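## Task

Robot r1 begins in the laboratory and r2 in the reception; the connecting door is locked but a service window is open. Get the single sample tube from the reception fully seated in the green rack on the lab bench, with the rack still on that bench at the end. The task fails if a sample tube touches the floor or if a robot falls or is left tilted. When done, open the gripper and move away; anything held in place only by a robot at the end does not count.

## Robot and tools

ROBOTS. r1 and r2 are identical Hello Robot Stretch 3 units. Each has a base with two drive wheels and a passive rear omni wheel, a lift carriage on a mast, and a telescoping arm that reaches out to the robot's RIGHT side. The base cannot move sideways, so moving the gripper forward or back means driving the base. The base measures 0.33 m long by 0.34 m wide and turns about a point midway between the drive wheels, 0.05 m behind its front edge. Stowed (arm in, wrist folded) the wrist juts up to 0.06 m past the right side and a turn sweeps a 0.28 m radius; an unfolded level gripper reaches beyond that. Slow gusts may occasionally nudge loose objects.

FRAMES. Each robot reports in its own base frame: origin on the floor between the drive wheels, x forward, y left, z up. The odometry frame is the base frame at scene start. hand_pose is given in the base frame, located where the closed fingertips meet; with all wrist joints at zero its x axis points up, y back along the arm toward the mast, z toward the robot's rear. Because frames are per robot, the relative placement of the two robots can only be judged from images, lidar_m, wrist_depth_mm and head_depth_mm.

execute_actions. Argument actions is a list holding one action object or nothing (empty returns state and images only). The action has optional keys r1 and r2; each may contain base, joints, contact_limits. base holds exactly one command, an offset from where the base last reported itself: translate_m in metres, -1 to 1, positive forward; or rotate_rad in radians, -3.2 to 3.2, positive counter-clockwise seen from above. joints holds absolute targets by name (tolerance in brackets): lift_m 0 to 1.1 m (±0.004), arm_m extension 0 to 0.52 m (±0.004), wrist_yaw_rad -1.345 to 4.42 (0 along the arm, positive toward the front, 3.0 folded over the base), wrist_pitch_rad -1.57 to 0.451 (0 level, negative tips fingers down), wrist_roll_rad -2.911 to 2.911 (0 fingers side by side), gripper_m -0.089 to 0.179 (larger is wider; real fingertip gap is about 0.007 less when nearly shut, 0.025 less when wide, zero below 0.007), head_pan_rad -3.953 to 1.73 (0 forward, positive left, -1.57 faces the arm), head_tilt_rad -1.53 to 0.419 (negative down); all wrist/head tolerances ±0.02 except pitch ±0.05. contact_limits takes arm_m: an effort percentage 1 to 100 at which the arm motion halts with contact_stop; lower is softer, too low halts instantly, and it caps holding force until the next action. All motions in one action start together; none runs over 15 s. Joints or robots left out may keep pushing toward earlier targets unseen. Any unknown key or out-of-range number rejects the whole call, and once a result reports a stop, later calls in the same reply are skipped. cameras lists names from r1_head_camera, r1_nav_camera, r1_wrist_camera, r2_head_camera, r2_nav_camera, r2_wrist_camera, or all (default); [] gives none.

OTHER TOOLS. wait: seconds 0 to 10, commands nothing, returns state and images. zoom_image: camera plus region [x0, y0, x1, y1] in pixels from the top-left of that camera's latest full image, at most 504 by 504. Head images are 896x504, nav 672x504 (fisheye), wrist 644x364. finished_scene: scene is the current scene's number; it is final and reports success.

RESULTS. base_status and joint_status: done (for the base, wheels turned the commanded amount, slip included), off_target (stopped short, may still push), contact_stop, time_out, torque_fault (target dropped; it holds where it rests unless slack or switched off). Lift and arm halt and go slack when pressing firmly; a slack lift may sink under load or be pushed up by closing fingers on a surface. Base, wrist and head never stop on contact. An overworked wrist servo cuts out for 10 s. on_its_own covers uncommanded joints; its held at value is a target, not a position. motor_effort is percent of maximum, positive toward larger values, bracket is the action's peak; readings carry sizeable bias and noise. Positive wheel effort drives forward. lidar_m: 12 distances in metres from the base origin, 30 degree sectors, first straight ahead then counter-clockwise (4th left, 7th behind, 10th right), plane 0.17 m high, range 0.15 to 12, - means nothing; it misses glass and thin legs and its own robot but sees the other one; the mast and low lift hide sectors 5, 6, 9, 10 partly. wrist_depth_mm (45 to 1000) and head_depth_mm (280 to 4000, sideways image) are 7x7 median grids from top left. base_odometry counts wheel turns; turned_by_wheels and turned_by_imu give turning since last result; base_tilt in degrees, forward and right positive, with a fixed bias of up to 4. Camera calibration lines give K, distortion and T_world_to_cam relative to the carrying robot's base frame, with small errors.

SPEED. Base reaches 0.30 m/s and 1.9 rad/s only when lift_m < 0.30, arm_m < 0.03 and wrist_yaw_rad > 2.54; otherwise 0.10 m/s and 0.63 rad/s. Robots keep their last command while you think.

GRIPPING. Close to a value below the object's width to hold; open at least 0.02 above the contact value to release. Readings do not confirm a grasp; resend a different value to re-squeeze.

CAUTIONS. Fold or unfold the wrist only with lift_m 0.32 to 0.95, pitch -0.4, roll near 0; once folded the lift may go down to 0.25. With yaw below -0.4 keep pitch at -0.5 or lower. Never let the robots press together: once bases touch, even millimetres more is a hard press that ends the run. Arm pushes with the gripper above about 0.45 m can tip the robot, worse after a prior contact_stop or raised limit. Do not drive while holding or pushing something fixed; if snagged, reverse in small steps, free the gripper, and lower lift to about 0.2 if tilted. Never drop a tube or let it reach the floor; hand it through the window carefully, and seat it fully before releasing and backing away.

Each tool is called after ">>>" as name(argument=value, ...) on one line, values as JSON.

## Session

I'll start by looking at the current state of the scene.

>>> execute_actions(actions=[])

Scene clock: 0.00 s.
r1.base_odometry: x=+0.000 y=+0.000 heading=+0.000 (m, m, rad; r1's odometry frame)
r1.turned_by_wheels: +0.000 (rad since the last result)
r1.turned_by_imu: +0.000 (rad since the last result)
r1.base_tilt: forward=-0.6 right=+0.5 (deg)
r1.lidar_m: 1.20 1.35 1.41 1.97 3.45 1.04 1.53 3.02 1.17 0.87 0.84 0.87
r1.head_depth_mm: 1054 1060 1061 1064 1074 1081 1084 / 1210 1216 1223 1231 1234 1241 1251 / 1481 1495 1508 1509 1510 1527 1548 / 1459 1459 1471 1476 1474 1483 1493 / 1381 1384 1395 1397 1398 1403 1409 / 1312 1305 1315 1318 1326 1332 1332 / 1244 1246 1249 1261 1262 1267 1274
r1.base_status: not commanded
r1.joint_positions: lift_m=+0.389 arm_m=+0.000 wrist_yaw_rad=+3.060 wrist_pitch_rad=-0.592 wrist_roll_rad=+0.009 gripper_m=+0.037 head_pan_rad=+0.007 head_tilt_rad=-0.019
r1.joint_status: not commanded
r1.motor_effort: left_wheel=+0 right_wheel=-1 lift_m=+33 arm_m=+0 wrist_yaw_rad=+0 wrist_pitch_rad=+4 wrist_roll_rad=+0 gripper_m=+0 head_pan_rad=+0 head_tilt_rad=+1 (%)
r1.hand_pose: x=-0.0050 y=+0.0537 z=+0.3650 quat_wxyz=(+0.235, +0.687, +0.178, +0.665) (m; r1's base frame)
r1.wrist_depth_mm: - - - - - - - / - - - - - - - / 916 898 896 895 882 881 883 / 744 749 745 737 742 747 737 / 627 635 638 635 630 627 620 / 547 554 - 563 558 546 551 / 492 - - - 474 485 485
r2.base_odometry: x=+0.000 y=+0.000 heading=+0.000 (m, m, rad; r2's odometry frame)
r2.turned_by_wheels: +0.000 (rad since the last result)
r2.turned_by_imu: +0.000 (rad since the last result)
r2.base_tilt: forward=+1.6 right=+1.0 (deg)
r2.lidar_m: 1.97 1.28 1.25 2.29 2.01 1.07 0.90 0.89 1.03 1.05 1.04 1.20
r2.head_depth_mm: 1700 1401 1647 - - 1517 1593 / 1907 1936 1861 1997 1976 1842 1884 / 1992 2465 2426 2385 2348 2334 2216 / 2004 2904 3178 3148 3013 2954 2330 / 2045 3116 3995 3988 3991 3414 2303 / 2041 3166 3828 3821 3937 3408 2275 / 2073 3193 3685 3768 3759 3387 2265
r2.base_status: not commanded
r2.joint_positions: lift_m=+0.497 arm_m=+0.002 wrist_yaw_rad=+3.120 wrist_pitch_rad=-0.532 wrist_roll_rad=-0.007 gripper_m=+0.037 head_pan_rad=-0.005 head_tilt_rad=+0.001
r2.joint_status: not commanded
r2.motor_effort: left_wheel=+1 right_wheel=+0 lift_m=+36 arm_m=-1 wrist_yaw_rad=+0 wrist_pitch_rad=+6 wrist_roll_rad=+0 gripper_m=+0 head_pan_rad=+0 head_tilt_rad=+2 (%)
r2.hand_pose: x=-0.0168 y=+0.0615 z=+0.4852 quat_wxyz=(+0.193, +0.681, +0.180, +0.683) (m; r2's base frame)
r2.wrist_depth_mm: - - - - - - - / - - - - - - - / 975 - - - - - - / 852 846 - 935 933 988 995 / 736 738 - 801 781 824 818 / 644 651 - 680 716 703 732 / 577 592 - 612 624 634 637
pictures: r1_head_camera (sideways: a quarter turn clockwise sets it upright), r1_nav_camera (sideways: a quarter turn counterclockwise sets it upright), r1_wrist_camera, r2_head_camera (sideways: a quarter turn clockwise sets it upright), r2_nav_camera (sideways: a quarter turn counterclockwise sets it upright), r2_wrist_camera
Images, in order (width x height): r1_head_camera 896x504, r1_nav_camera 672x504, r1_wrist_camera 644x364, r2_head_camera 896x504, r2_nav_camera 672x504, r2_wrist_camera 644x364.

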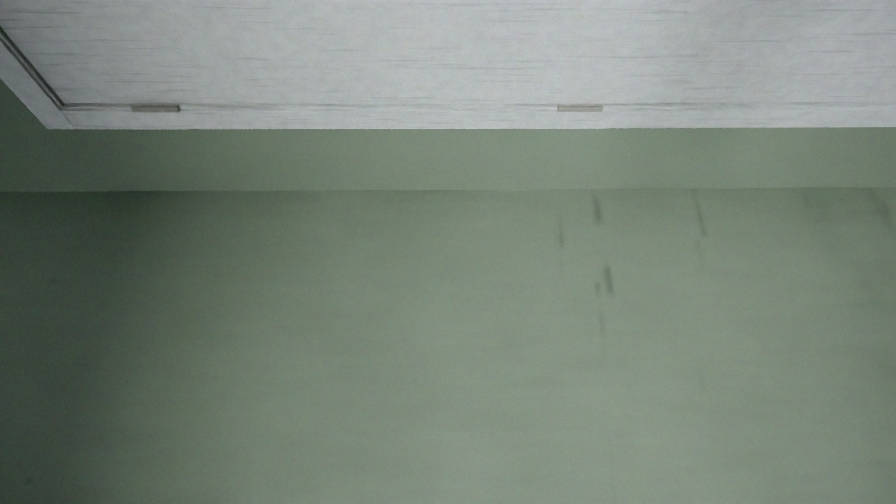

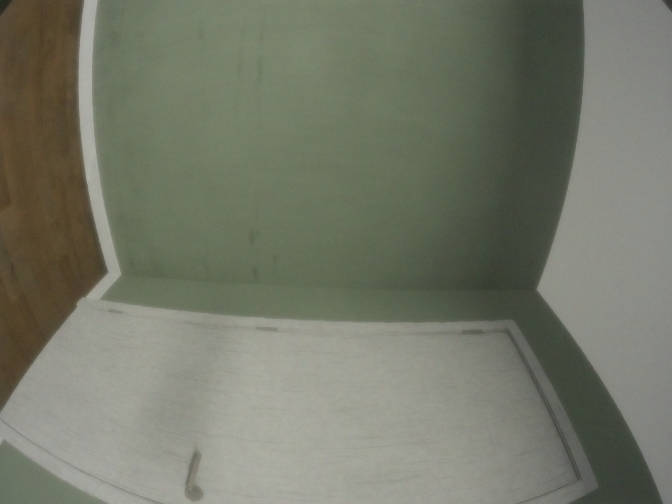

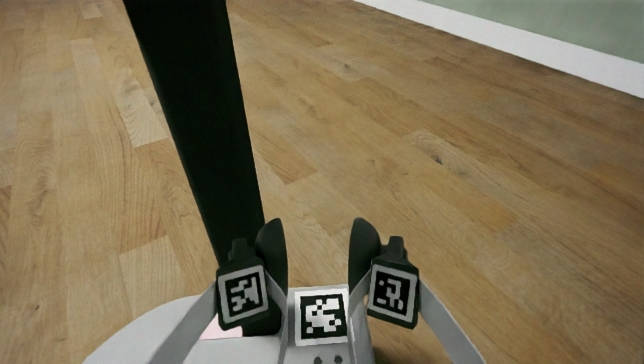

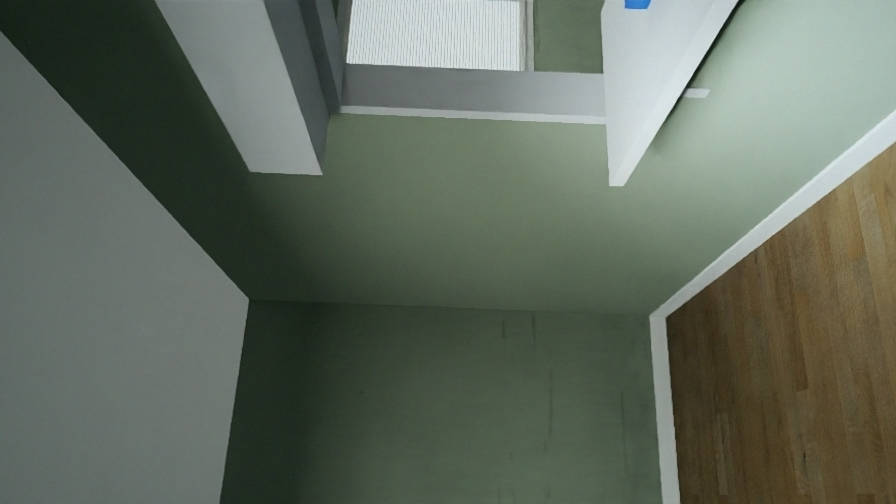

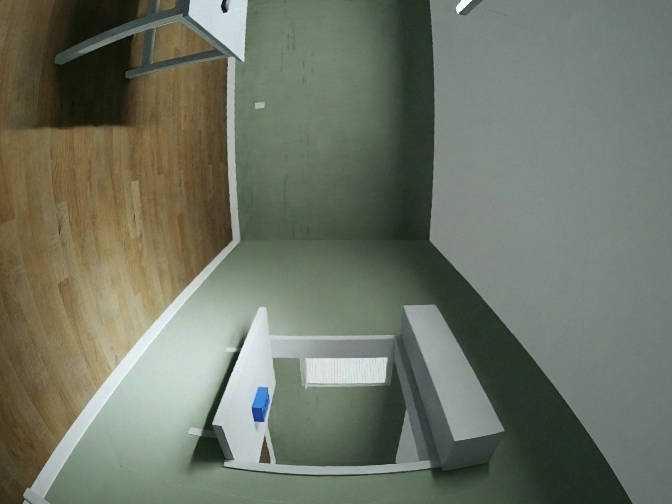

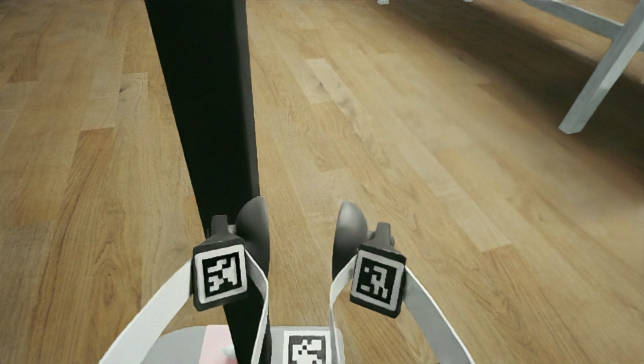

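>>> execute_actions(actions=[{"r1": {"joints": {"head_pan_rad": -2.2, "head_tilt_rad": -0.4}}, "r2": {"joints": {"head_pan_rad": 0.9, "head_tilt_rad": -0.5}}}], cameras=["r1_head_camera", "r1_nav_camera", "r2_head_camera", "r2_nav_camera"])

Scene clock: 4.63 s.
r1.base_odometry: x=+0.000 y=+0.000 heading=+0.000 (m, m, rad; r1's odometry frame)
r1.turned_by_wheels: +0.000 (rad since the last result)
r1.turned_by_imu: +0.000 (rad since the last result)
r1.base_tilt: forward=-0.6 right=+0.5 (deg)
r1.lidar_m: 1.20 1.35 1.41 1.97 3.47 1.04 1.54 3.02 1.17 0.87 0.84 0.86
r1.head_depth_mm: 2816 3001 3202 3276 2212 1662 1343 / 2561 2890 3236 3077 2235 1675 1349 / 1952 2104 2297 2530 2227 1673 1352 / 1566 1662 1794 1902 2028 1681 1353 / 1312 1394 1503 1316 1652 1636 1354 / 1353 3954 - 1133 1366 1449 1359 / 3813 - - 1088 1137 1228 1268
r1.base_status: not commanded
r1.joint_positions: lift_m=+0.389 arm_m=+0.000 wrist_yaw_rad=+3.060 wrist_pitch_rad=-0.592 wrist_roll_rad=+0.009 gripper_m=+0.037 head_pan_rad=-2.193 head_tilt_rad=-0.395
r1.joint_status: all done
r1.motor_effort: left_wheel=+0(0) right_wheel=-1(0) lift_m=+34(33) arm_m=+1(0) wrist_yaw_rad=+0(1) wrist_pitch_rad=+4(3) wrist_roll_rad=+0(0) gripper_m=+1(1) head_pan_rad=-3(35) head_tilt_rad=-2(31) (%)
r1.hand_pose: x=-0.0050 y=+0.0537 z=+0.3650 quat_wxyz=(+0.235, +0.687, +0.178, +0.665) (m; r1's base frame)
r1.wrist_depth_mm: - - - - - - - / - - - - - - - / 907 906 888 894 887 883 900 / 751 738 738 727 738 730 743 / 630 630 637 629 630 627 635 / 550 555 - 566 561 547 543 / 490 - - - 473 484 484
r2.base_odometry: x=+0.000 y=+0.000 heading=+0.000 (m, m, rad; r2's odometry frame)
r2.turned_by_wheels: +0.000 (rad since the last result)
r2.turned_by_imu: +0.001 (rad since the last result)
r2.base_tilt: forward=+1.7 right=+1.1 (deg)
r2.lidar_m: 1.97 1.28 1.25 2.29 2.01 1.07 0.90 0.89 1.04 1.04 1.04 1.20
r2.head_depth_mm: 3400 3633 3904 2856 2089 1640 1359 / 3640 3893 3607 2679 2072 1639 1359 / 3798 - 1760 2535 2050 1620 1348 / - - 1706 1472 1880 1598 1336 / - - 1693 2568 2028 1593 1324 / - - 1788 2656 1993 1582 1319 / 3711 3943 1892 2632 1974 1570 1306
r2.base_status: not commanded
r2.joint_positions: lift_m=+0.497 arm_m=+0.002 wrist_yaw_rad=+3.120 wrist_pitch_rad=-0.532 wrist_roll_rad=-0.007 gripper_m=+0.037 head_pan_rad=+0.893 head_tilt_rad=-0.493
r2.joint_status: all done
r2.motor_effort: left_wheel=+1(0) right_wheel=+0(0) lift_m=+35(35) arm_m=-1(1) wrist_yaw_rad=+0(0) wrist_pitch_rad=+6(6) wrist_roll_rad=+0(0) gripper_m=+0(0) head_pan_rad=+3(32) head_tilt_rad=-2(22) (%)
r2.hand_pose: x=-0.0168 y=+0.0615 z=+0.4852 quat_wxyz=(+0.193, +0.681, +0.180, +0.683) (m; r2's base frame)
r2.wrist_depth_mm: - - - - - - - / - - - - - - - / 991 - - - - - - / 849 870 - 909 929 986 - / 726 745 - 761 795 813 830 / 659 655 - 656 725 709 728 / 575 585 - 633 619 623 640
pictures: r1_head_camera (sideways: a quarter turn clockwise sets it upright), r1_nav_camera (sideways: a quarter turn counterclockwise sets it upright), r2_head_camera (sideways: a quarter turn clockwise sets it upright), r2_nav_camera (sideways: a quarter turn counterclockwise sets it upright)
camera_calibration (this result's frames):
r1_head_camera: T_world_to_cam=[[0.238528, 0.318828, -0.917307, 1.21381], [0.829126, -0.558651, 0.0214277, -0.030191], [-0.505623, -0.765674, -0.397603, 0.477792], [0, 0, 0, 1]] pos_world=[-0.0229114, -0.0380285, 1.30405]
r1_nav_camera: T_world_to_cam=[[-0.202301, -0.323918, 0.924203, -1.1606], [-0.82722, 0.561656, 0.0157789, 0.0425406], [-0.524195, -0.761328, -0.381575, 0.459747], [0, 0, 0, 1]] pos_world=[0.0413963, -0.0498157, 1.24739]
r2_head_camera: T_world_to_cam=[[-0.260064, -0.412772, -0.872918, 1.15296], [-0.774733, 0.62878, -0.0665153, 0.0933283], [0.576329, 0.658981, -0.483311, 0.579908], [0, 0, 0, 1]] pos_world=[0.0379315, 0.0350807, 1.29293]
r2_nav_camera: T_world_to_cam=[[0.308999, 0.358393, 0.88095, -1.10709], [0.759644, -0.650336, -0.00187679, 0.0554426], [0.572241, 0.669789, -0.473205, 0.564392], [0, 0, 0, 1]] pos_world=[-0.0229946, 0.0548071, 1.24247]
Images, in order (width x height): r1_head_camera 896x504, r1_nav_camera 672x504, r2_head_camera 896x504, r2_nav_camera 672x504.

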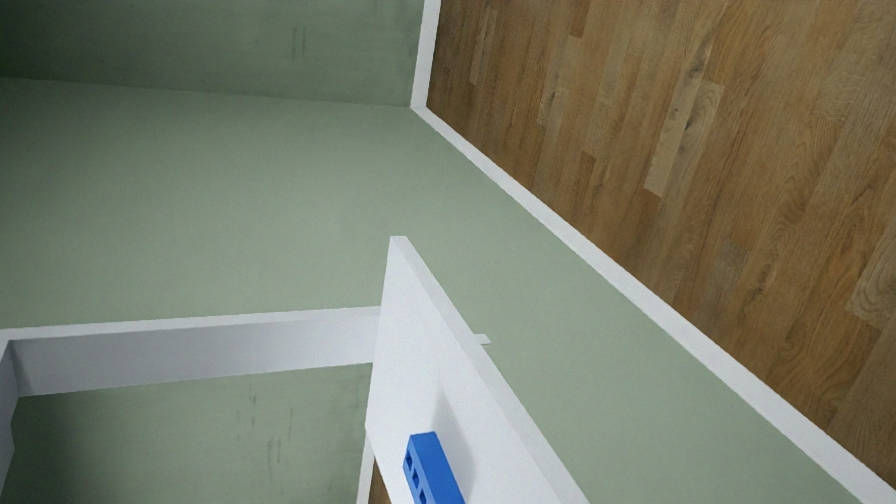

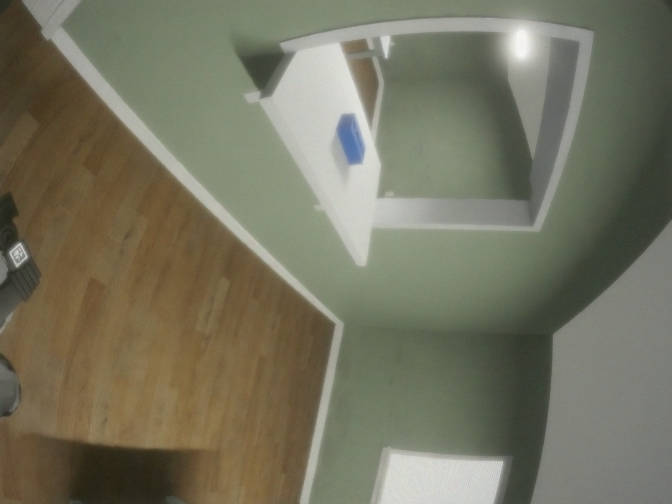

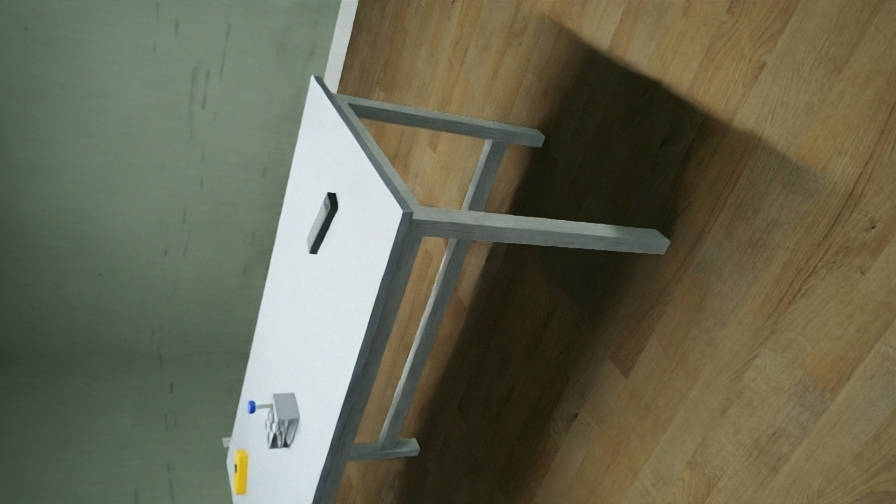

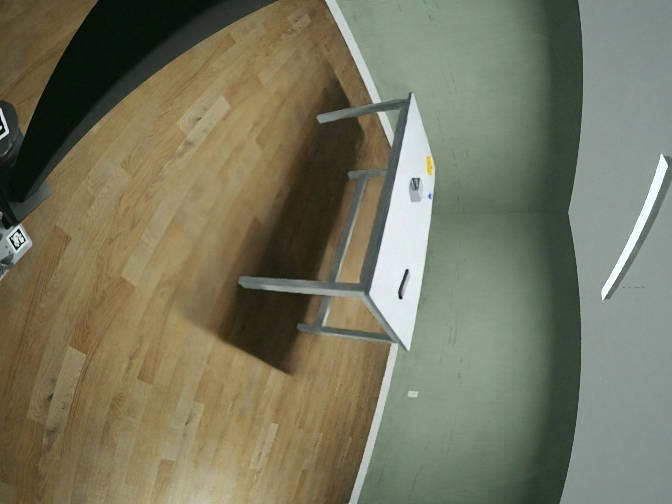

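>>> zoom_image(camera="r2_head_camera", region=[200, 350, 350, 504])

>>> execute_actions(actions=[{"r1": {"joints": {"head_pan_rad": -3.6, "head_tilt_rad": -0.4}}, "r2": {"joints": {"head_pan_rad": 1.2, "head_tilt_rad": -0.3}}}], cameras=["r1_head_camera", "r1_nav_camera", "r2_head_camera", "r2_nav_camera"])

Region (200, 350, 350, 504) of r2_head_camera's 896x504 image, scaled by 3.273, with more detail than that image has; it fills the left 491 columns of this view, and the rest is white.

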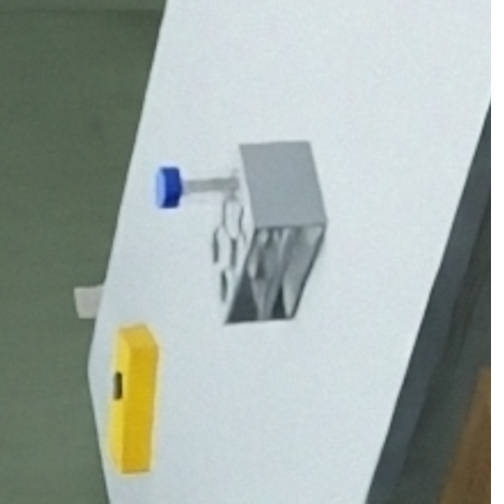

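Scene clock: 11.77 s.
r1.base_odometry: x=+0.000 y=+0.000 heading=+0.000 (m, m, rad; r1's odometry frame)
r1.turned_by_wheels: +0.000 (rad since the last result)
r1.turned_by_imu: +0.000 (rad since the last result)
r1.base_tilt: forward=-0.6 right=+0.5 (deg)
r1.lidar_m: 1.20 1.35 1.42 1.97 3.46 1.04 1.54 3.02 1.17 0.87 0.84 0.86
r1.head_depth_mm: 3016 3184 3325 3027 2219 1668 1342 / 3211 3406 3505 2872 2214 1673 1340 / 3427 3698 3810 1589 2225 1677 1352 / 3692 3965 - 1377 1954 1572 1354 / 3981 - - 1382 2060 1689 1354 / 3864 - - 1502 2252 1690 1360 / 3416 3615 3784 1642 2067 1699 1360
r1.base_status: not commanded
r1.joint_positions: lift_m=+0.389 arm_m=+0.000 wrist_yaw_rad=+3.060 wrist_pitch_rad=-0.592 wrist_roll_rad=+0.009 gripper_m=+0.037 head_pan_rad=-3.593 head_tilt_rad=-0.395
r1.joint_status: all done
r1.motor_effort: left_wheel=+0(0) right_wheel=-1(1) lift_m=+33(34) arm_m=+0(0) wrist_yaw_rad=+0(1) wrist_pitch_rad=+3(4) wrist_roll_rad=+0(0) gripper_m=+1(2) head_pan_rad=-3(37) head_tilt_rad=-3(0) (%)
r1.hand_pose: x=-0.0050 y=+0.0537 z=+0.3650 quat_wxyz=(+0.235, +0.687, +0.178, +0.665) (m; r1's base frame)
r1.wrist_depth_mm: - - - - - - - / - - - - - - - / 908 909 899 874 884 883 880 / 738 736 749 733 738 726 731 / 636 637 634 627 639 631 626 / 555 554 - 565 562 543 555 / 490 - - - 471 488 488
r2.base_odometry: x=+0.000 y=+0.000 heading=+0.000 (m, m, rad; r2's odometry frame)
r2.turned_by_wheels: +0.000 (rad since the last result)
r2.turned_by_imu: +0.001 (rad since the last result)
r2.base_tilt: forward=+1.6 right=+1.0 (deg)
r2.lidar_m: 1.97 1.28 1.25 2.28 2.00 1.07 0.90 0.89 1.04 1.04 1.04 1.20
r2.head_depth_mm: 3981 - - 1856 1338 1802 1533 / - - - 1806 2359 1994 1512 / - - - 1788 2605 1973 1555 / 3800 - - 1920 2687 1955 1543 / 3541 3757 3956 3388 2655 1945 1538 / 3300 3502 3641 3549 2513 1929 1525 / 3061 3221 3429 3559 2594 1912 1517
r2.base_status: not commanded
r2.joint_positions: lift_m=+0.497 arm_m=+0.002 wrist_yaw_rad=+3.120 wrist_pitch_rad=-0.532 wrist_roll_rad=-0.007 gripper_m=+0.037 head_pan_rad=+1.193 head_tilt_rad=-0.310
r2.joint_status: all done
r2.motor_effort: left_wheel=+0(1) right_wheel=+0(0) lift_m=+35(36) arm_m=-1(1) wrist_yaw_rad=+0(0) wrist_pitch_rad=+5(5) wrist_roll_rad=+0(0) gripper_m=+0(0) head_pan_rad=+2(18) head_tilt_rad=+4(17) (%)
r2.hand_pose: x=-0.0168 y=+0.0615 z=+0.4852 quat_wxyz=(+0.193, +0.681, +0.180, +0.683) (m; r2's base frame)
r2.wrist_depth_mm: - - - - - - - / - - - - - - - / 987 - - - - - - / 843 867 - 916 921 985 996 / 732 756 - 785 813 813 851 / 647 662 - 670 722 716 732 / 574 604 - 640 628 620 634
pictures: r1_head_camera (sideways: a quarter turn clockwise sets it upright), r1_nav_camera (sideways: a quarter turn counterclockwise sets it upright), r2_head_camera (sideways: a quarter turn clockwise sets it upright), r2_nav_camera (sideways: a quarter turn counterclockwise sets it upright)
camera_calibration (this result's frames):
r1_head_camera: T_world_to_cam=[[0.354776, -0.180885, -0.917287, 1.21307], [-0.409591, -0.912017, 0.0214292, -0.0226368], [-0.840458, 0.36811, -0.397651, 0.479897], [0, 0, 0, 1]] pos_world=[-0.0363064, 0.0221254, 1.30405]
r1_nav_camera: T_world_to_cam=[[-0.353634, 0.14432, 0.924183, -1.15966], [0.412875, 0.910651, 0.0157776, 0.0349778], [-0.839332, 0.387151, -0.381623, 0.461732], [0, 0, 0, 1]] pos_world=[-0.0369887, -0.0432514, 1.24739]
r2_head_camera: T_world_to_cam=[[-0.0647705, -0.315831, -0.946602, 1.24792], [-0.921498, 0.382953, -0.0647186, 0.0919001], [0.382945, 0.8681, -0.315842, 0.363157], [0, 0, 0, 1]] pos_world=[0.0264453, 0.0436823, 1.30193]
r2_nav_camera: T_world_to_cam=[[0.127122, 0.277164, 0.952376, -1.19919], [0.918214, -0.396016, -0.0073121, 0.0615526], [0.37513, 0.875415, -0.304838, 0.346492], [0, 0, 0, 1]] pos_world=[-0.0340548, 0.0534229, 1.24815]
Images, in order (width x height): r1_head_camera 896x504, r1_nav_camera 672x504, r2_head_camera 896x504, r2_nav_camera 672x504.

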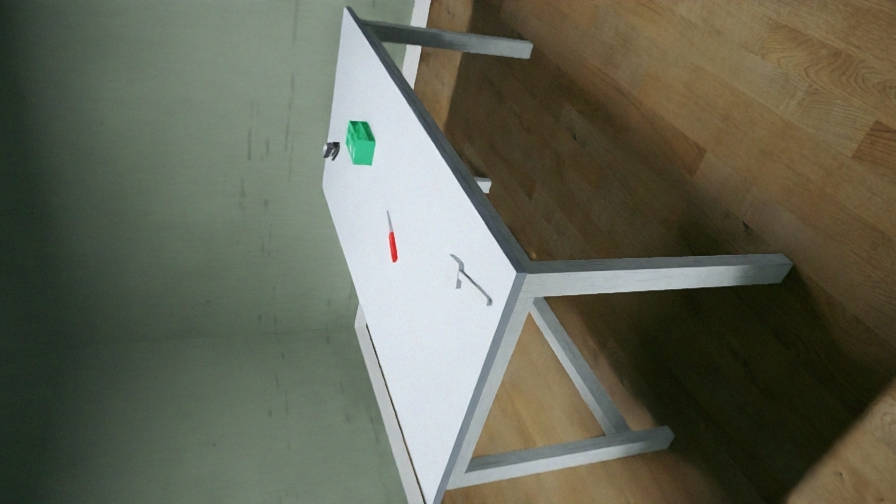

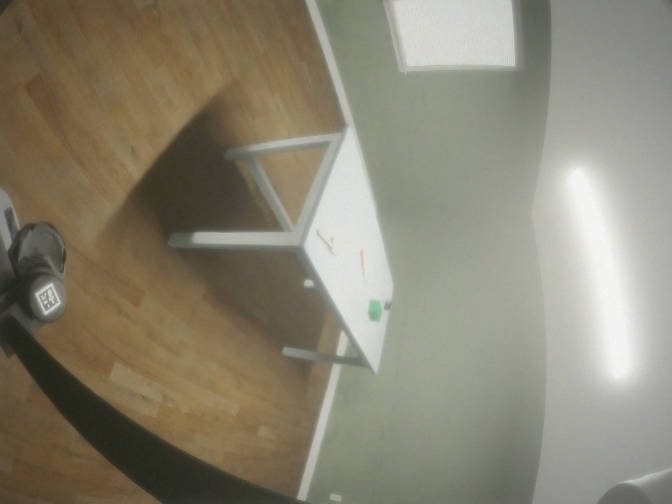

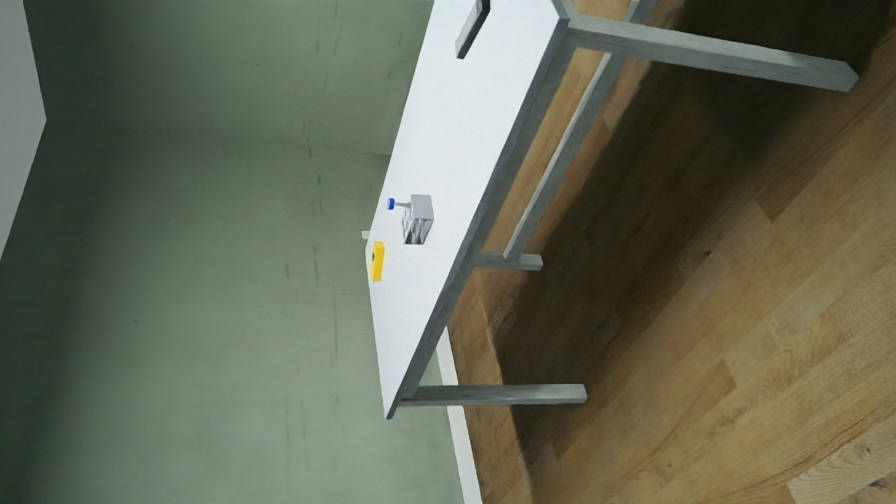

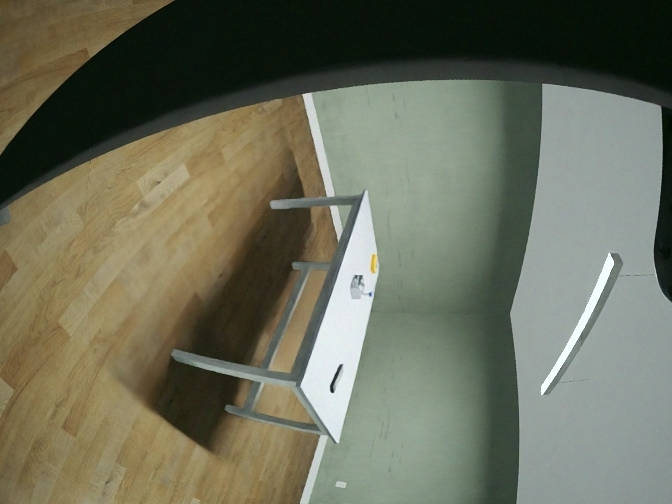

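>>> execute_actions(actions=[{"r1": {"base": {"rotate_rad": 0.895}, "joints": {"lift_m": 0.28, "head_pan_rad": -1.9, "head_tilt_rad": -0.4}}, "r2": {"base": {"rotate_rad": 1.349}, "joints": {"lift_m": 0.28, "head_pan_rad": -0.4, "head_tilt_rad": -0.5}}}], cameras=["r1_nav_camera", "r2_nav_camera"])

Scene clock: 81.00 s.
r1.base_odometry: x=+0.000 y=+0.000 heading=+0.895 (m, m, rad; r1's odometry frame)
r1.turned_by_wheels: +0.895 (rad since the last result)
r1.turned_by_imu: +0.914 (rad since the last result)
r1.base_tilt: forward=-0.6 right=+0.5 (deg)
r1.lidar_m: 1.37 1.73 3.42 2.14 1.04 3.35 1.38 0.92 0.85 0.84 1.05 1.35
r1.head_depth_mm: 676 724 782 852 926 1026 1144 / 681 731 790 859 941 1039 1161 / 689 738 796 869 955 1053 1179 / 693 749 806 881 967 1070 1204 / 697 742 806 871 955 1060 1186 / 685 739 806 875 965 1077 1216 / 698 754 818 881 985 1093 1233
r1.base_status: done
r1.joint_positions: lift_m=+0.280 arm_m=+0.000 wrist_yaw_rad=+3.060 wrist_pitch_rad=-0.593 wrist_roll_rad=+0.009 gripper_m=+0.037 head_pan_rad=-1.907 head_tilt_rad=-0.396
r1.joint_status: all done
r1.motor_effort: left_wheel=-2(9) right_wheel=+2(10) lift_m=+29(29) arm_m=+0(0) wrist_yaw_rad=+1(1) wrist_pitch_rad=+4(4) wrist_roll_rad=+0(0) gripper_m=+1(0) head_pan_rad=+4(34) head_tilt_rad=-3(3) (%)
r1.hand_pose: x=-0.0050 y=+0.0535 z=+0.2557 quat_wxyz=(+0.235, +0.687, +0.178, +0.664) (m; r1's base frame)
r1.wrist_depth_mm: - - - - - - - / 911 908 894 890 891 887 875 / 715 719 704 697 701 702 698 / 583 587 580 582 575 586 583 / 500 518 - 527 497 492 494 / 445 - - - 445 431 430 / - - - - 377 382 383
r2.base_odometry: x=+0.000 y=+0.000 heading=+1.349 (m, m, rad; r2's odometry frame)
r2.turned_by_wheels: +1.349 (rad since the last result)
r2.turned_by_imu: +1.326 (rad since the last result)
r2.base_tilt: forward=+1.7 right=+1.0 (deg)
r2.lidar_m: 2.29 3.21 1.31 0.94 0.89 0.95 1.09 1.04 1.10 1.50 3.80 1.25
r2.head_depth_mm: 3519 3726 3885 2864 2096 1646 1361 / 3729 3973 1804 2525 2071 1634 1356 / 3985 - 1737 1436 1901 1635 1347 / - - 1728 2471 2025 1606 1329 / - - 1704 2593 2003 1602 1331 / 3852 - 1799 2681 1994 1591 1322 / 3543 3727 2078 2642 1978 1573 1308
r2.base_status: done
r2.joint_positions: lift_m=+0.280 arm_m=+0.002 wrist_yaw_rad=+3.120 wrist_pitch_rad=-0.532 wrist_roll_rad=-0.007 gripper_m=+0.037 head_pan_rad=-0.393 head_tilt_rad=-0.494
r2.joint_status: all done
r2.motor_effort: left_wheel=-2(6) right_wheel=+3(9) lift_m=+33(32) arm_m=-1(1) wrist_yaw_rad=+0(0) wrist_pitch_rad=+6(6) wrist_roll_rad=+0(0) gripper_m=+0(0) head_pan_rad=-3(32) head_tilt_rad=-2(15) (%)
r2.hand_pose: x=-0.0168 y=+0.0614 z=+0.2680 quat_wxyz=(+0.193, +0.681, +0.180, +0.683) (m; r2's base frame)
r2.wrist_depth_mm: 735 778 947 - - - - / 709 812 842 867 877 959 - / 629 653 668 695 710 735 777 / 547 566 - 587 594 617 645 / 477 - - - 520 534 550 / - - - - 454 452 464 / - - - - 400 407 420
pictures: r1_nav_camera (sideways: a quarter turn counterclockwise sets it upright), r2_nav_camera (sideways: a quarter turn counterclockwise sets it upright)
camera_calibration (this result's frames):
r1_nav_camera: T_world_to_cam=[[-0.102974, -0.368589, 0.923871, -1.16078], [-0.952069, 0.305478, 0.0157567, 0.0433311], [-0.28803, -0.877967, -0.382379, 0.459352], [0, 0, 0, 1]] pos_world=[0.0540312, -0.0377908, 1.24737]
r2_nav_camera: T_world_to_cam=[[0.431199, -0.195911, 0.88073, -1.10755], [-0.410491, -0.911863, -0.00186284, 0.0625623], [0.80347, -0.360729, -0.473614, 0.563514], [0, 0, 0, 1]] pos_world=[0.050489, 0.0433425, 1.24246]
Images, in order (width x height): r1_nav_camera 672x504, r2_nav_camera 672x504.

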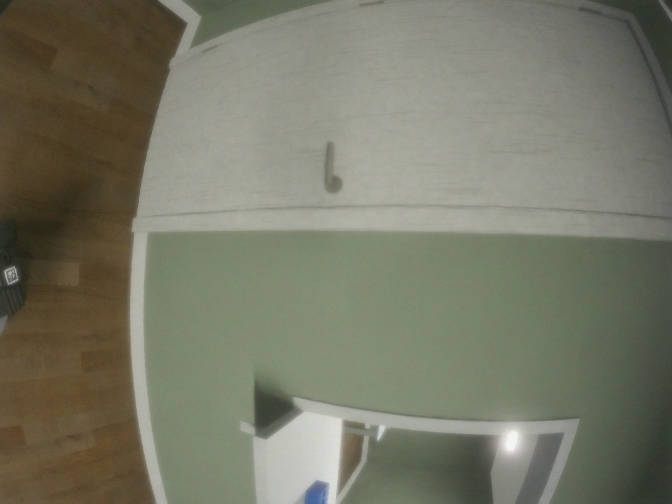

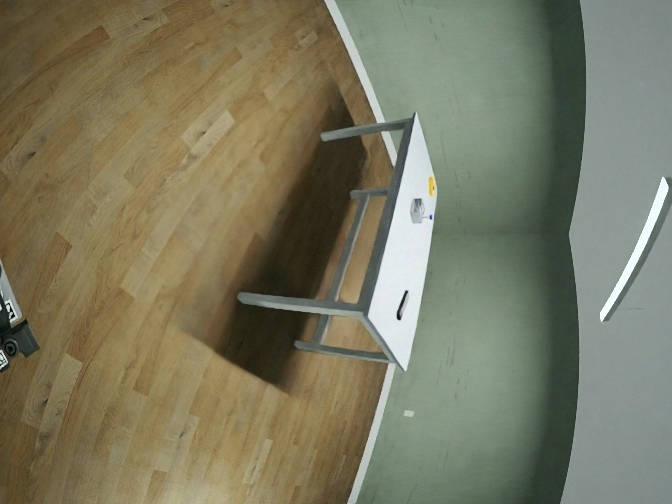

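>>> execute_actions(actions=[{"r1": {"base": {"translate_m": -0.757}}, "r2": {"base": {"translate_m": 1.0}}}], cameras=["r1_nav_camera", "r2_nav_camera"])

Scene clock: 88.83 s.
r1.base_odometry: x=-0.474 y=-0.590 heading=+0.895 (m, m, rad; r1's odometry frame)
r1.turned_by_wheels: +0.000 (rad since the last result)
r1.turned_by_imu: +0.000 (rad since the last result)
r1.base_tilt: forward=-0.6 right=+0.5 (deg)
r1.lidar_m: 2.07 2.62 1.10 1.25 2.90 2.69 0.89 0.59 0.55 0.55 0.70 1.43
r1.head_depth_mm: - - - 2837 681 557 448 / - - 3050 3286 666 559 448 / - - 3636 3111 684 560 450 / - - - 3338 746 562 452 / - - - 2768 751 564 453 / - - - 3180 754 567 455 / - - - 3172 723 569 468
r1.base_status: done
r1.joint_positions: lift_m=+0.280 arm_m=+0.000 wrist_yaw_rad=+3.060 wrist_pitch_rad=-0.593 wrist_roll_rad=+0.009 gripper_m=+0.037 head_pan_rad=-1.907 head_tilt_rad=-0.396
r1.joint_status: not commanded
r1.motor_effort: left_wheel=-2(10) right_wheel=+2(5) lift_m=+30(29) arm_m=+0(0) wrist_yaw_rad=+0(0) wrist_pitch_rad=+4(4) wrist_roll_rad=+0(0) gripper_m=+0(0) head_pan_rad=+2(3) head_tilt_rad=-3(3) (%)
r1.hand_pose: x=-0.0050 y=+0.0535 z=+0.2556 quat_wxyz=(+0.235, +0.687, +0.178, +0.664) (m; r1's base frame)
r1.wrist_depth_mm: - - - - - - - / 893 892 901 888 874 895 895 / 704 704 701 697 700 702 699 / 585 580 592 584 580 583 573 / 498 513 - 528 494 494 492 / 445 - - - 441 432 429 / - - - - 378 382 384
r2.base_odometry: x=+0.220 y=+0.975 heading=+1.349 (m, m, rad; r2's odometry frame)
r2.turned_by_wheels: +0.000 (rad since the last result)
r2.turned_by_imu: +0.008 (rad since the last result)
r2.base_tilt: forward=+1.7 right=+1.1 (deg)
r2.lidar_m: 1.29 2.38 2.01 1.47 1.41 1.45 1.97 1.91 1.98 0.65 1.25 1.29
r2.head_depth_mm: 3030 3219 3467 1164 855 741 1357 / 3245 3463 3687 1147 847 1539 1353 / 3439 3709 3897 1036 840 1620 1347 / 3475 3805 3962 1064 901 1608 1334 / 3137 3402 1687 1105 1809 1601 1326 / 2834 3044 3034 1086 1913 1581 1320 / 2550 2695 2863 1183 1971 1574 1316
r2.base_status: done
r2.joint_positions: lift_m=+0.280 arm_m=+0.002 wrist_yaw_rad=+3.120 wrist_pitch_rad=-0.532 wrist_roll_rad=-0.007 gripper_m=+0.037 head_pan_rad=-0.393 head_tilt_rad=-0.495
r2.joint_status: not commanded
r2.motor_effort: left_wheel=-2(6) right_wheel=+3(11) lift_m=+33(32) arm_m=-1(1) wrist_yaw_rad=+0(1) wrist_pitch_rad=+5(5) wrist_roll_rad=+0(0) gripper_m=+1(0) head_pan_rad=-3(4) head_tilt_rad=-2(2) (%)
r2.hand_pose: x=-0.0168 y=+0.0614 z=+0.2680 quat_wxyz=(+0.193, +0.681, +0.180, +0.683) (m; r2's base frame)
r2.wrist_depth_mm: - - - - - - - / 771 793 880 858 923 945 - / 640 655 687 703 713 739 779 / 550 552 - 590 594 606 648 / 468 - - - 518 531 544 / - - - - 465 463 466 / - - - - 401 407 419
pictures: r1_nav_camera (sideways: a quarter turn counterclockwise sets it upright), r2_nav_camera (sideways: a quarter turn counterclockwise sets it upright)
camera_calibration (this result's frames):
r1_nav_camera: T_world_to_cam=[[-0.102974, -0.368589, 0.923871, -1.16078], [-0.952069, 0.305478, 0.0157567, 0.0433311], [-0.28803, -0.877967, -0.382379, 0.459352], [0, 0, 0, 1]] pos_world=[0.0540312, -0.0377908, 1.24737]
r2_nav_camera: T_world_to_cam=[[0.431868, -0.196204, 0.880337, -1.10704], [-0.41052, -0.91185, -0.00183795, 0.06253], [0.803096, -0.360603, -0.474344, 0.564466], [0, 0, 0, 1]] pos_world=[0.0504448, 0.0433601, 1.24244]
Images, in order (width x height): r1_nav_camera 672x504, r2_nav_camera 672x504.

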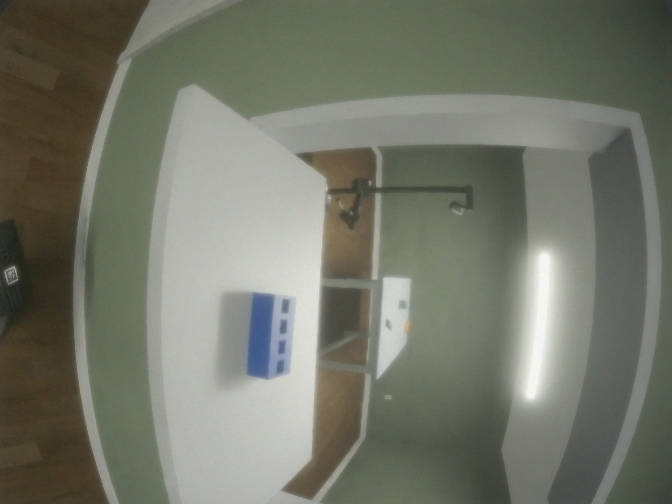

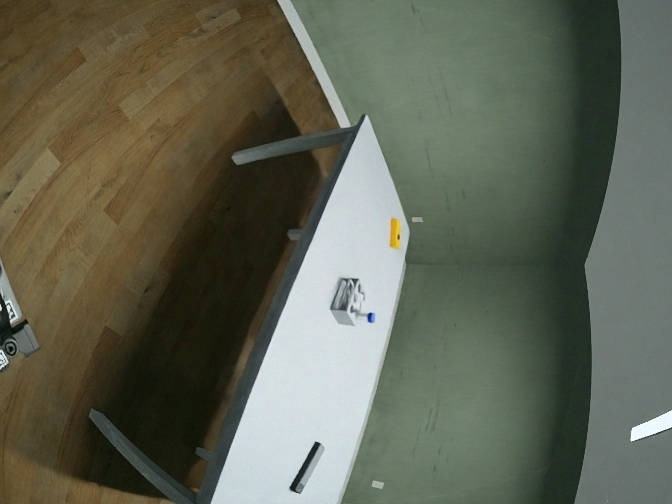

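>>> execute_actions(actions=[{"r1": {"base": {"rotate_rad": -0.41}, "joints": {"lift_m": 0.94, "wrist_pitch_rad": -0.4, "wrist_roll_rad": 0.0, "head_pan_rad": -1.57, "head_tilt_rad": -0.6}}, "r2": {"base": {"translate_m": 0.606}}}], cameras=["r1_head_camera", "r1_nav_camera", "r2_nav_camera"])

Scene clock: 109.47 s.
r1.base_odometry: x=-0.474 y=-0.590 heading=+0.485 (m, m, rad; r1's odometry frame)
r1.turned_by_wheels: -0.410 (rad since the last result)
r1.turned_by_imu: -0.418 (rad since the last result)
r1.base_tilt: forward=-0.5 right=+0.5 (deg)
r1.lidar_m: 2.04 2.13 2.89 1.10 1.97 2.80 2.24 0.79 0.57 0.55 0.57 0.77
r1.head_depth_mm: - - 3218 743 611 - - / - 2658 2971 665 573 - - / - 2712 3272 674 576 - - / - - 3135 728 579 - - / - - 3118 760 582 - - / - - 3386 766 586 501 1067 / - - 3417 771 588 503 1073
r1.base_status: done
r1.joint_positions: lift_m=+0.940 arm_m=+0.000 wrist_yaw_rad=+3.060 wrist_pitch_rad=-0.421 wrist_roll_rad=+0.005 gripper_m=+0.037 head_pan_rad=-1.577 head_tilt_rad=-0.593
r1.joint_status: all done
r1.motor_effort: left_wheel=+2(7) right_wheel=-3(9) lift_m=+37(41) arm_m=+0(0) wrist_yaw_rad=+1(1) wrist_pitch_rad=+6(6) wrist_roll_rad=-1(1) gripper_m=+0(0) head_pan_rad=+3(22) head_tilt_rad=-4(23) (%)
r1.hand_pose: x=-0.0030 y=+0.0784 z=+0.9519 quat_wxyz=(+0.176, +0.698, +0.119, +0.684) (m; r1's base frame)
r1.wrist_depth_mm: - - - - - - - / - - - - - - - / - - - - - - - / - - - - - - - / - - - - - - - / - - - - - - - / - - - - - - -
r2.base_odometry: x=+0.354 y=+1.567 heading=+1.349 (m, m, rad; r2's odometry frame)
r2.turned_by_wheels: +0.000 (rad since the last result)
r2.turned_by_imu: +0.006 (rad since the last result)
r2.base_tilt: forward=+1.7 right=+1.1 (deg)
r2.lidar_m: 0.69 1.86 1.92 1.78 1.74 1.79 2.46 2.44 0.81 0.99 0.95 0.99
r2.head_depth_mm: 2741 2954 3160 2850 855 676 559 / 2917 3113 3374 1151 845 669 555 / 3055 3297 3570 1136 839 663 551 / 2717 3011 3366 1120 828 661 549 / 2404 2624 2859 1111 821 655 571 / 2167 2339 2549 2593 815 649 1257 / 1974 2100 2265 2407 806 667 1252
r2.base_status: done
r2.joint_positions: lift_m=+0.280 arm_m=+0.002 wrist_yaw_rad=+3.120 wrist_pitch_rad=-0.532 wrist_roll_rad=-0.007 gripper_m=+0.037 head_pan_rad=-0.393 head_tilt_rad=-0.495
r2.joint_status: not commanded
r2.motor_effort: left_wheel=-2(5) right_wheel=+3(11) lift_m=+33(33) arm_m=-1(1) wrist_yaw_rad=+0(0) wrist_pitch_rad=+6(5) wrist_roll_rad=+0(0) gripper_m=-1(0) head_pan_rad=-3(3) head_tilt_rad=-2(2) (%)
r2.hand_pose: x=-0.0168 y=+0.0614 z=+0.2680 quat_wxyz=(+0.193, +0.681, +0.180, +0.683) (m; r2's base frame)
r2.wrist_depth_mm: 994 - - - - - - / 772 803 874 892 906 948 986 / 635 656 688 723 738 768 771 / 528 555 - 578 607 603 624 / 488 - - - 510 534 541 / - - - - 463 463 475 / - - - - 399 408 412
pictures: r1_head_camera (sideways: a quarter turn clockwise sets it upright), r1_nav_camera (sideways: a quarter turn counterclockwise sets it upright), r2_nav_camera (sideways: a quarter turn counterclockwise sets it upright)
camera_calibration (this result's frames):
r1_head_camera: T_world_to_cam=[[0.0116765, 0.570815, -0.820995, 1.08958], [0.999481, 0.0179966, 0.0267275, -0.0381238], [0.0300316, -0.820881, -0.570309, 0.699244], [0, 0, 0, 1]] pos_world=[0.00438206, -0.0472651, 1.29434]
r1_nav_camera: T_world_to_cam=[[0.0208267, -0.555737, 0.831097, -1.04052], [-0.999707, -0.0218364, 0.0104504, 0.0505334], [0.0123405, -0.831071, -0.556029, 0.683473], [0, 0, 0, 1]] pos_world=[0.0637549, -0.00914032, 1.24428]
r2_nav_camera: T_world_to_cam=[[0.43198, -0.196261, 0.88027, -1.10695], [-0.410538, -0.911842, -0.00183367, 0.0625246], [0.803026, -0.360592, -0.47447, 0.56463], [0, 0, 0, 1]] pos_world=[0.0504378, 0.0433625, 1.24243]
Images, in order (width x height): r1_head_camera 896x504, r1_nav_camera 672x504, r2_nav_camera 672x504.

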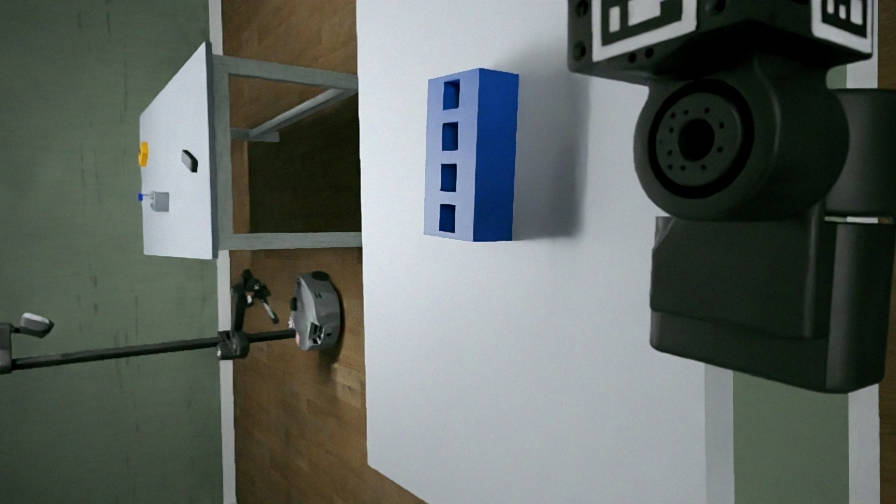

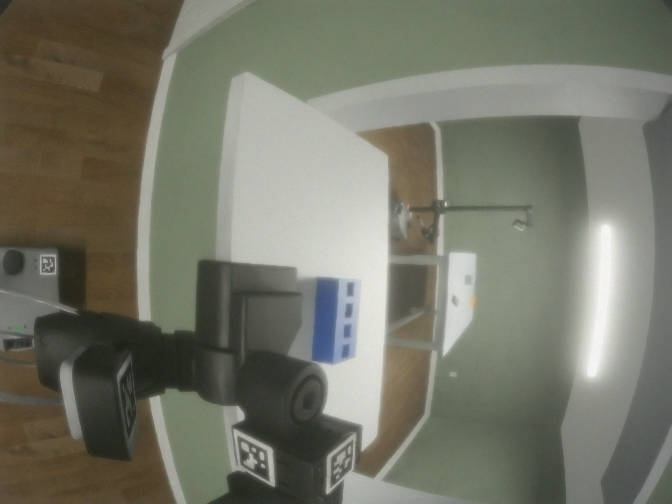

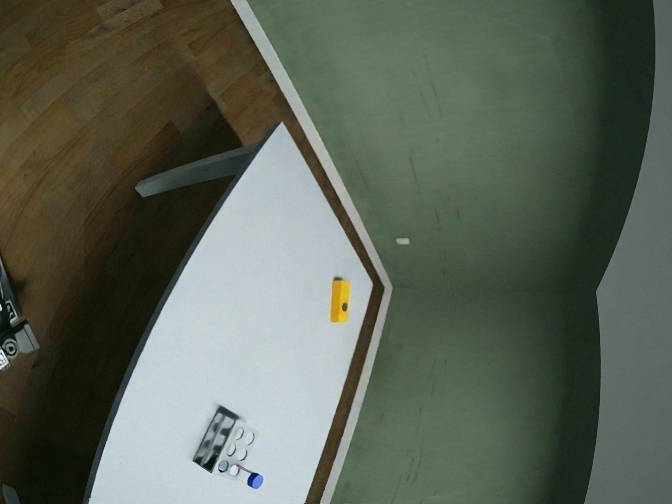

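>>> execute_actions(actions=[{"r1": {"joints": {"wrist_yaw_rad": 0.0}}, "r2": {"base": {"rotate_rad": 0.54}, "joints": {"lift_m": 0.45, "wrist_pitch_rad": -0.4, "wrist_roll_rad": 0.0, "head_pan_rad": -1.57, "head_tilt_rad": -0.8}}}], cameras=["r1_head_camera", "r2_head_camera", "r2_nav_camera"])

Scene clock: 126.53 s.
r1.base_odometry: x=-0.474 y=-0.590 heading=+0.485 (m, m, rad; r1's odometry frame)
r1.turned_by_wheels: +0.000 (rad since the last result)
r1.turned_by_imu: +0.000 (rad since the last result)
r1.base_tilt: forward=-0.5 right=+0.5 (deg)
r1.lidar_m: 2.05 2.12 2.88 1.10 1.97 2.79 2.24 0.78 0.57 0.55 0.57 0.77
r1.head_depth_mm: - - 3208 742 611 - - / - 2630 2967 664 582 - - / - 2691 3301 676 628 - - / - - 3145 726 599 497 1065 / - - 3110 759 581 498 1066 / - - 3362 767 585 500 1065 / - - 3432 770 588 502 1069
r1.base_status: not commanded
r1.joint_positions: lift_m=+0.940 arm_m=+0.000 wrist_yaw_rad=+0.003 wrist_pitch_rad=-0.421 wrist_roll_rad=+0.003 gripper_m=+0.037 head_pan_rad=-1.577 head_tilt_rad=-0.593
r1.joint_status: all done
r1.motor_effort: left_wheel=+2(2) right_wheel=-3(3) lift_m=+37(37) arm_m=+0(0) wrist_yaw_rad=-2(3) wrist_pitch_rad=+6(6) wrist_roll_rad=-1(2) gripper_m=+1(1) head_pan_rad=+3(4) head_tilt_rad=-4(4) (%)
r1.hand_pose: x=-0.0209 y=-0.3689 z=+0.9519 quat_wxyz=(+0.691, +0.149, -0.692, -0.147) (m; r1's base frame)
r1.wrist_depth_mm: - - - - - - - / - - - - - - - / 451 520 511 485 384 514 510 / 392 386 387 345 331 381 383 / 308 310 317 307 306 307 305 / 258 258 262 257 263 257 255 / 220 220 214 219 214 219 218
r2.base_odometry: x=+0.354 y=+1.567 heading=+1.888 (m, m, rad; r2's odometry frame)
r2.turned_by_wheels: +0.540 (rad since the last result)
r2.turned_by_imu: +0.531 (rad since the last result)
r2.base_tilt: forward=+1.6 right=+1.0 (deg)
r2.lidar_m: 1.85 1.94 1.78 1.72 1.80 2.49 2.44 0.82 0.98 0.95 0.99 0.69
r2.head_depth_mm: 2782 2968 933 753 633 580 1185 / 2753 2960 925 747 627 575 1179 / 2759 2956 913 703 623 570 1181 / 2770 2912 903 686 618 567 1166 / 2761 2863 891 724 612 564 1174 / 2768 2818 884 720 608 1232 1152 / 2803 2789 872 714 604 1232 1144
r2.base_status: done
r2.joint_positions: lift_m=+0.450 arm_m=+0.002 wrist_yaw_rad=+3.120 wrist_pitch_rad=-0.419 wrist_roll_rad=-0.006 gripper_m=+0.037 head_pan_rad=-1.563 head_tilt_rad=-0.790
r2.joint_status: all done
r2.motor_effort: left_wheel=-1(6) right_wheel=+2(8) lift_m=+38(40) arm_m=-1(1) wrist_yaw_rad=+0(0) wrist_pitch_rad=+10(12) wrist_roll_rad=+2(1) gripper_m=+1(1) head_pan_rad=-3(31) head_tilt_rad=-3(19) (%)
r2.hand_pose: x=-0.0165 y=+0.0772 z=+0.4624 quat_wxyz=(+0.154, +0.691, +0.140, +0.692) (m; r2's base frame)
r2.wrist_depth_mm: - - - - - - - / - - - - - - - / - - - - - - - / 900 891 970 962 - - - / 771 788 - 818 839 883 869 / 663 698 - 699 732 699 732 / 573 585 602 608 609 625 632
pictures: r1_head_camera (sideways: a quarter turn clockwise sets it upright), r2_head_camera (sideways: a quarter turn clockwise sets it upright), r2_nav_camera (sideways: a quarter turn counterclockwise sets it upright)
camera_calibration (this result's frames):
r1_head_camera: T_world_to_cam=[[0.0116765, 0.570815, -0.820995, 1.08958], [0.999481, 0.0179966, 0.0267276, -0.0381238], [0.0300316, -0.820881, -0.570309, 0.699244], [0, 0, 0, 1]] pos_world=[0.00438206, -0.0472651, 1.29434]
r2_head_camera: T_world_to_cam=[[-0.0620642, 0.718472, -0.692781, 0.916935], [0.997621, 0.0237931, -0.0646985, 0.080126], [-0.0300007, -0.695149, -0.718239, 0.889223], [0, 0, 0, 1]] pos_world=[0.00365067, -0.0425555, 1.27909]
r2_nav_camera: T_world_to_cam=[[-0.0102239, -0.710251, 0.703875, -0.874303], [-0.999748, 0.0213184, 0.00698998, 0.0546323], [-0.0199701, -0.703626, -0.71029, 0.876433], [0, 0, 0, 1]] pos_world=[0.0631823, -0.00545799, 1.23754]
Images, in order (width x height): r1_head_camera 896x504, r2_head_camera 896x504, r2_nav_camera 672x504.

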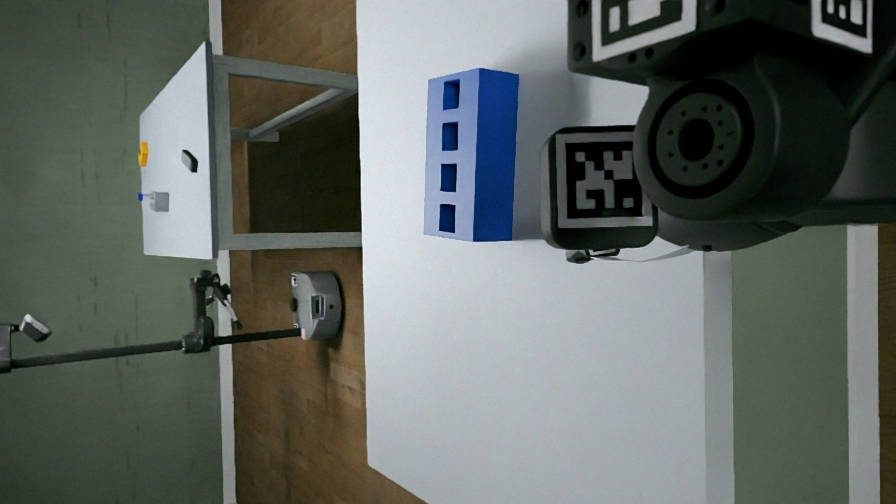

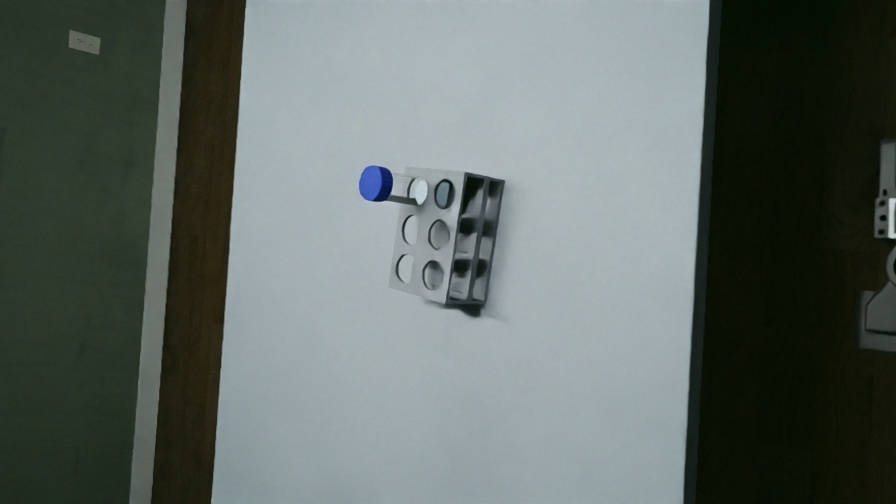

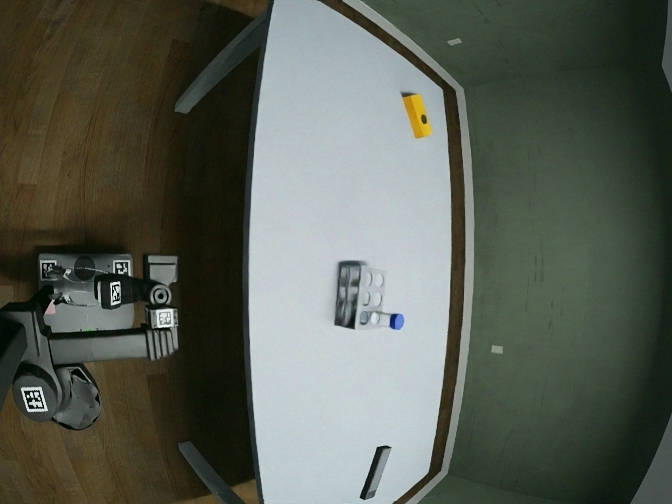

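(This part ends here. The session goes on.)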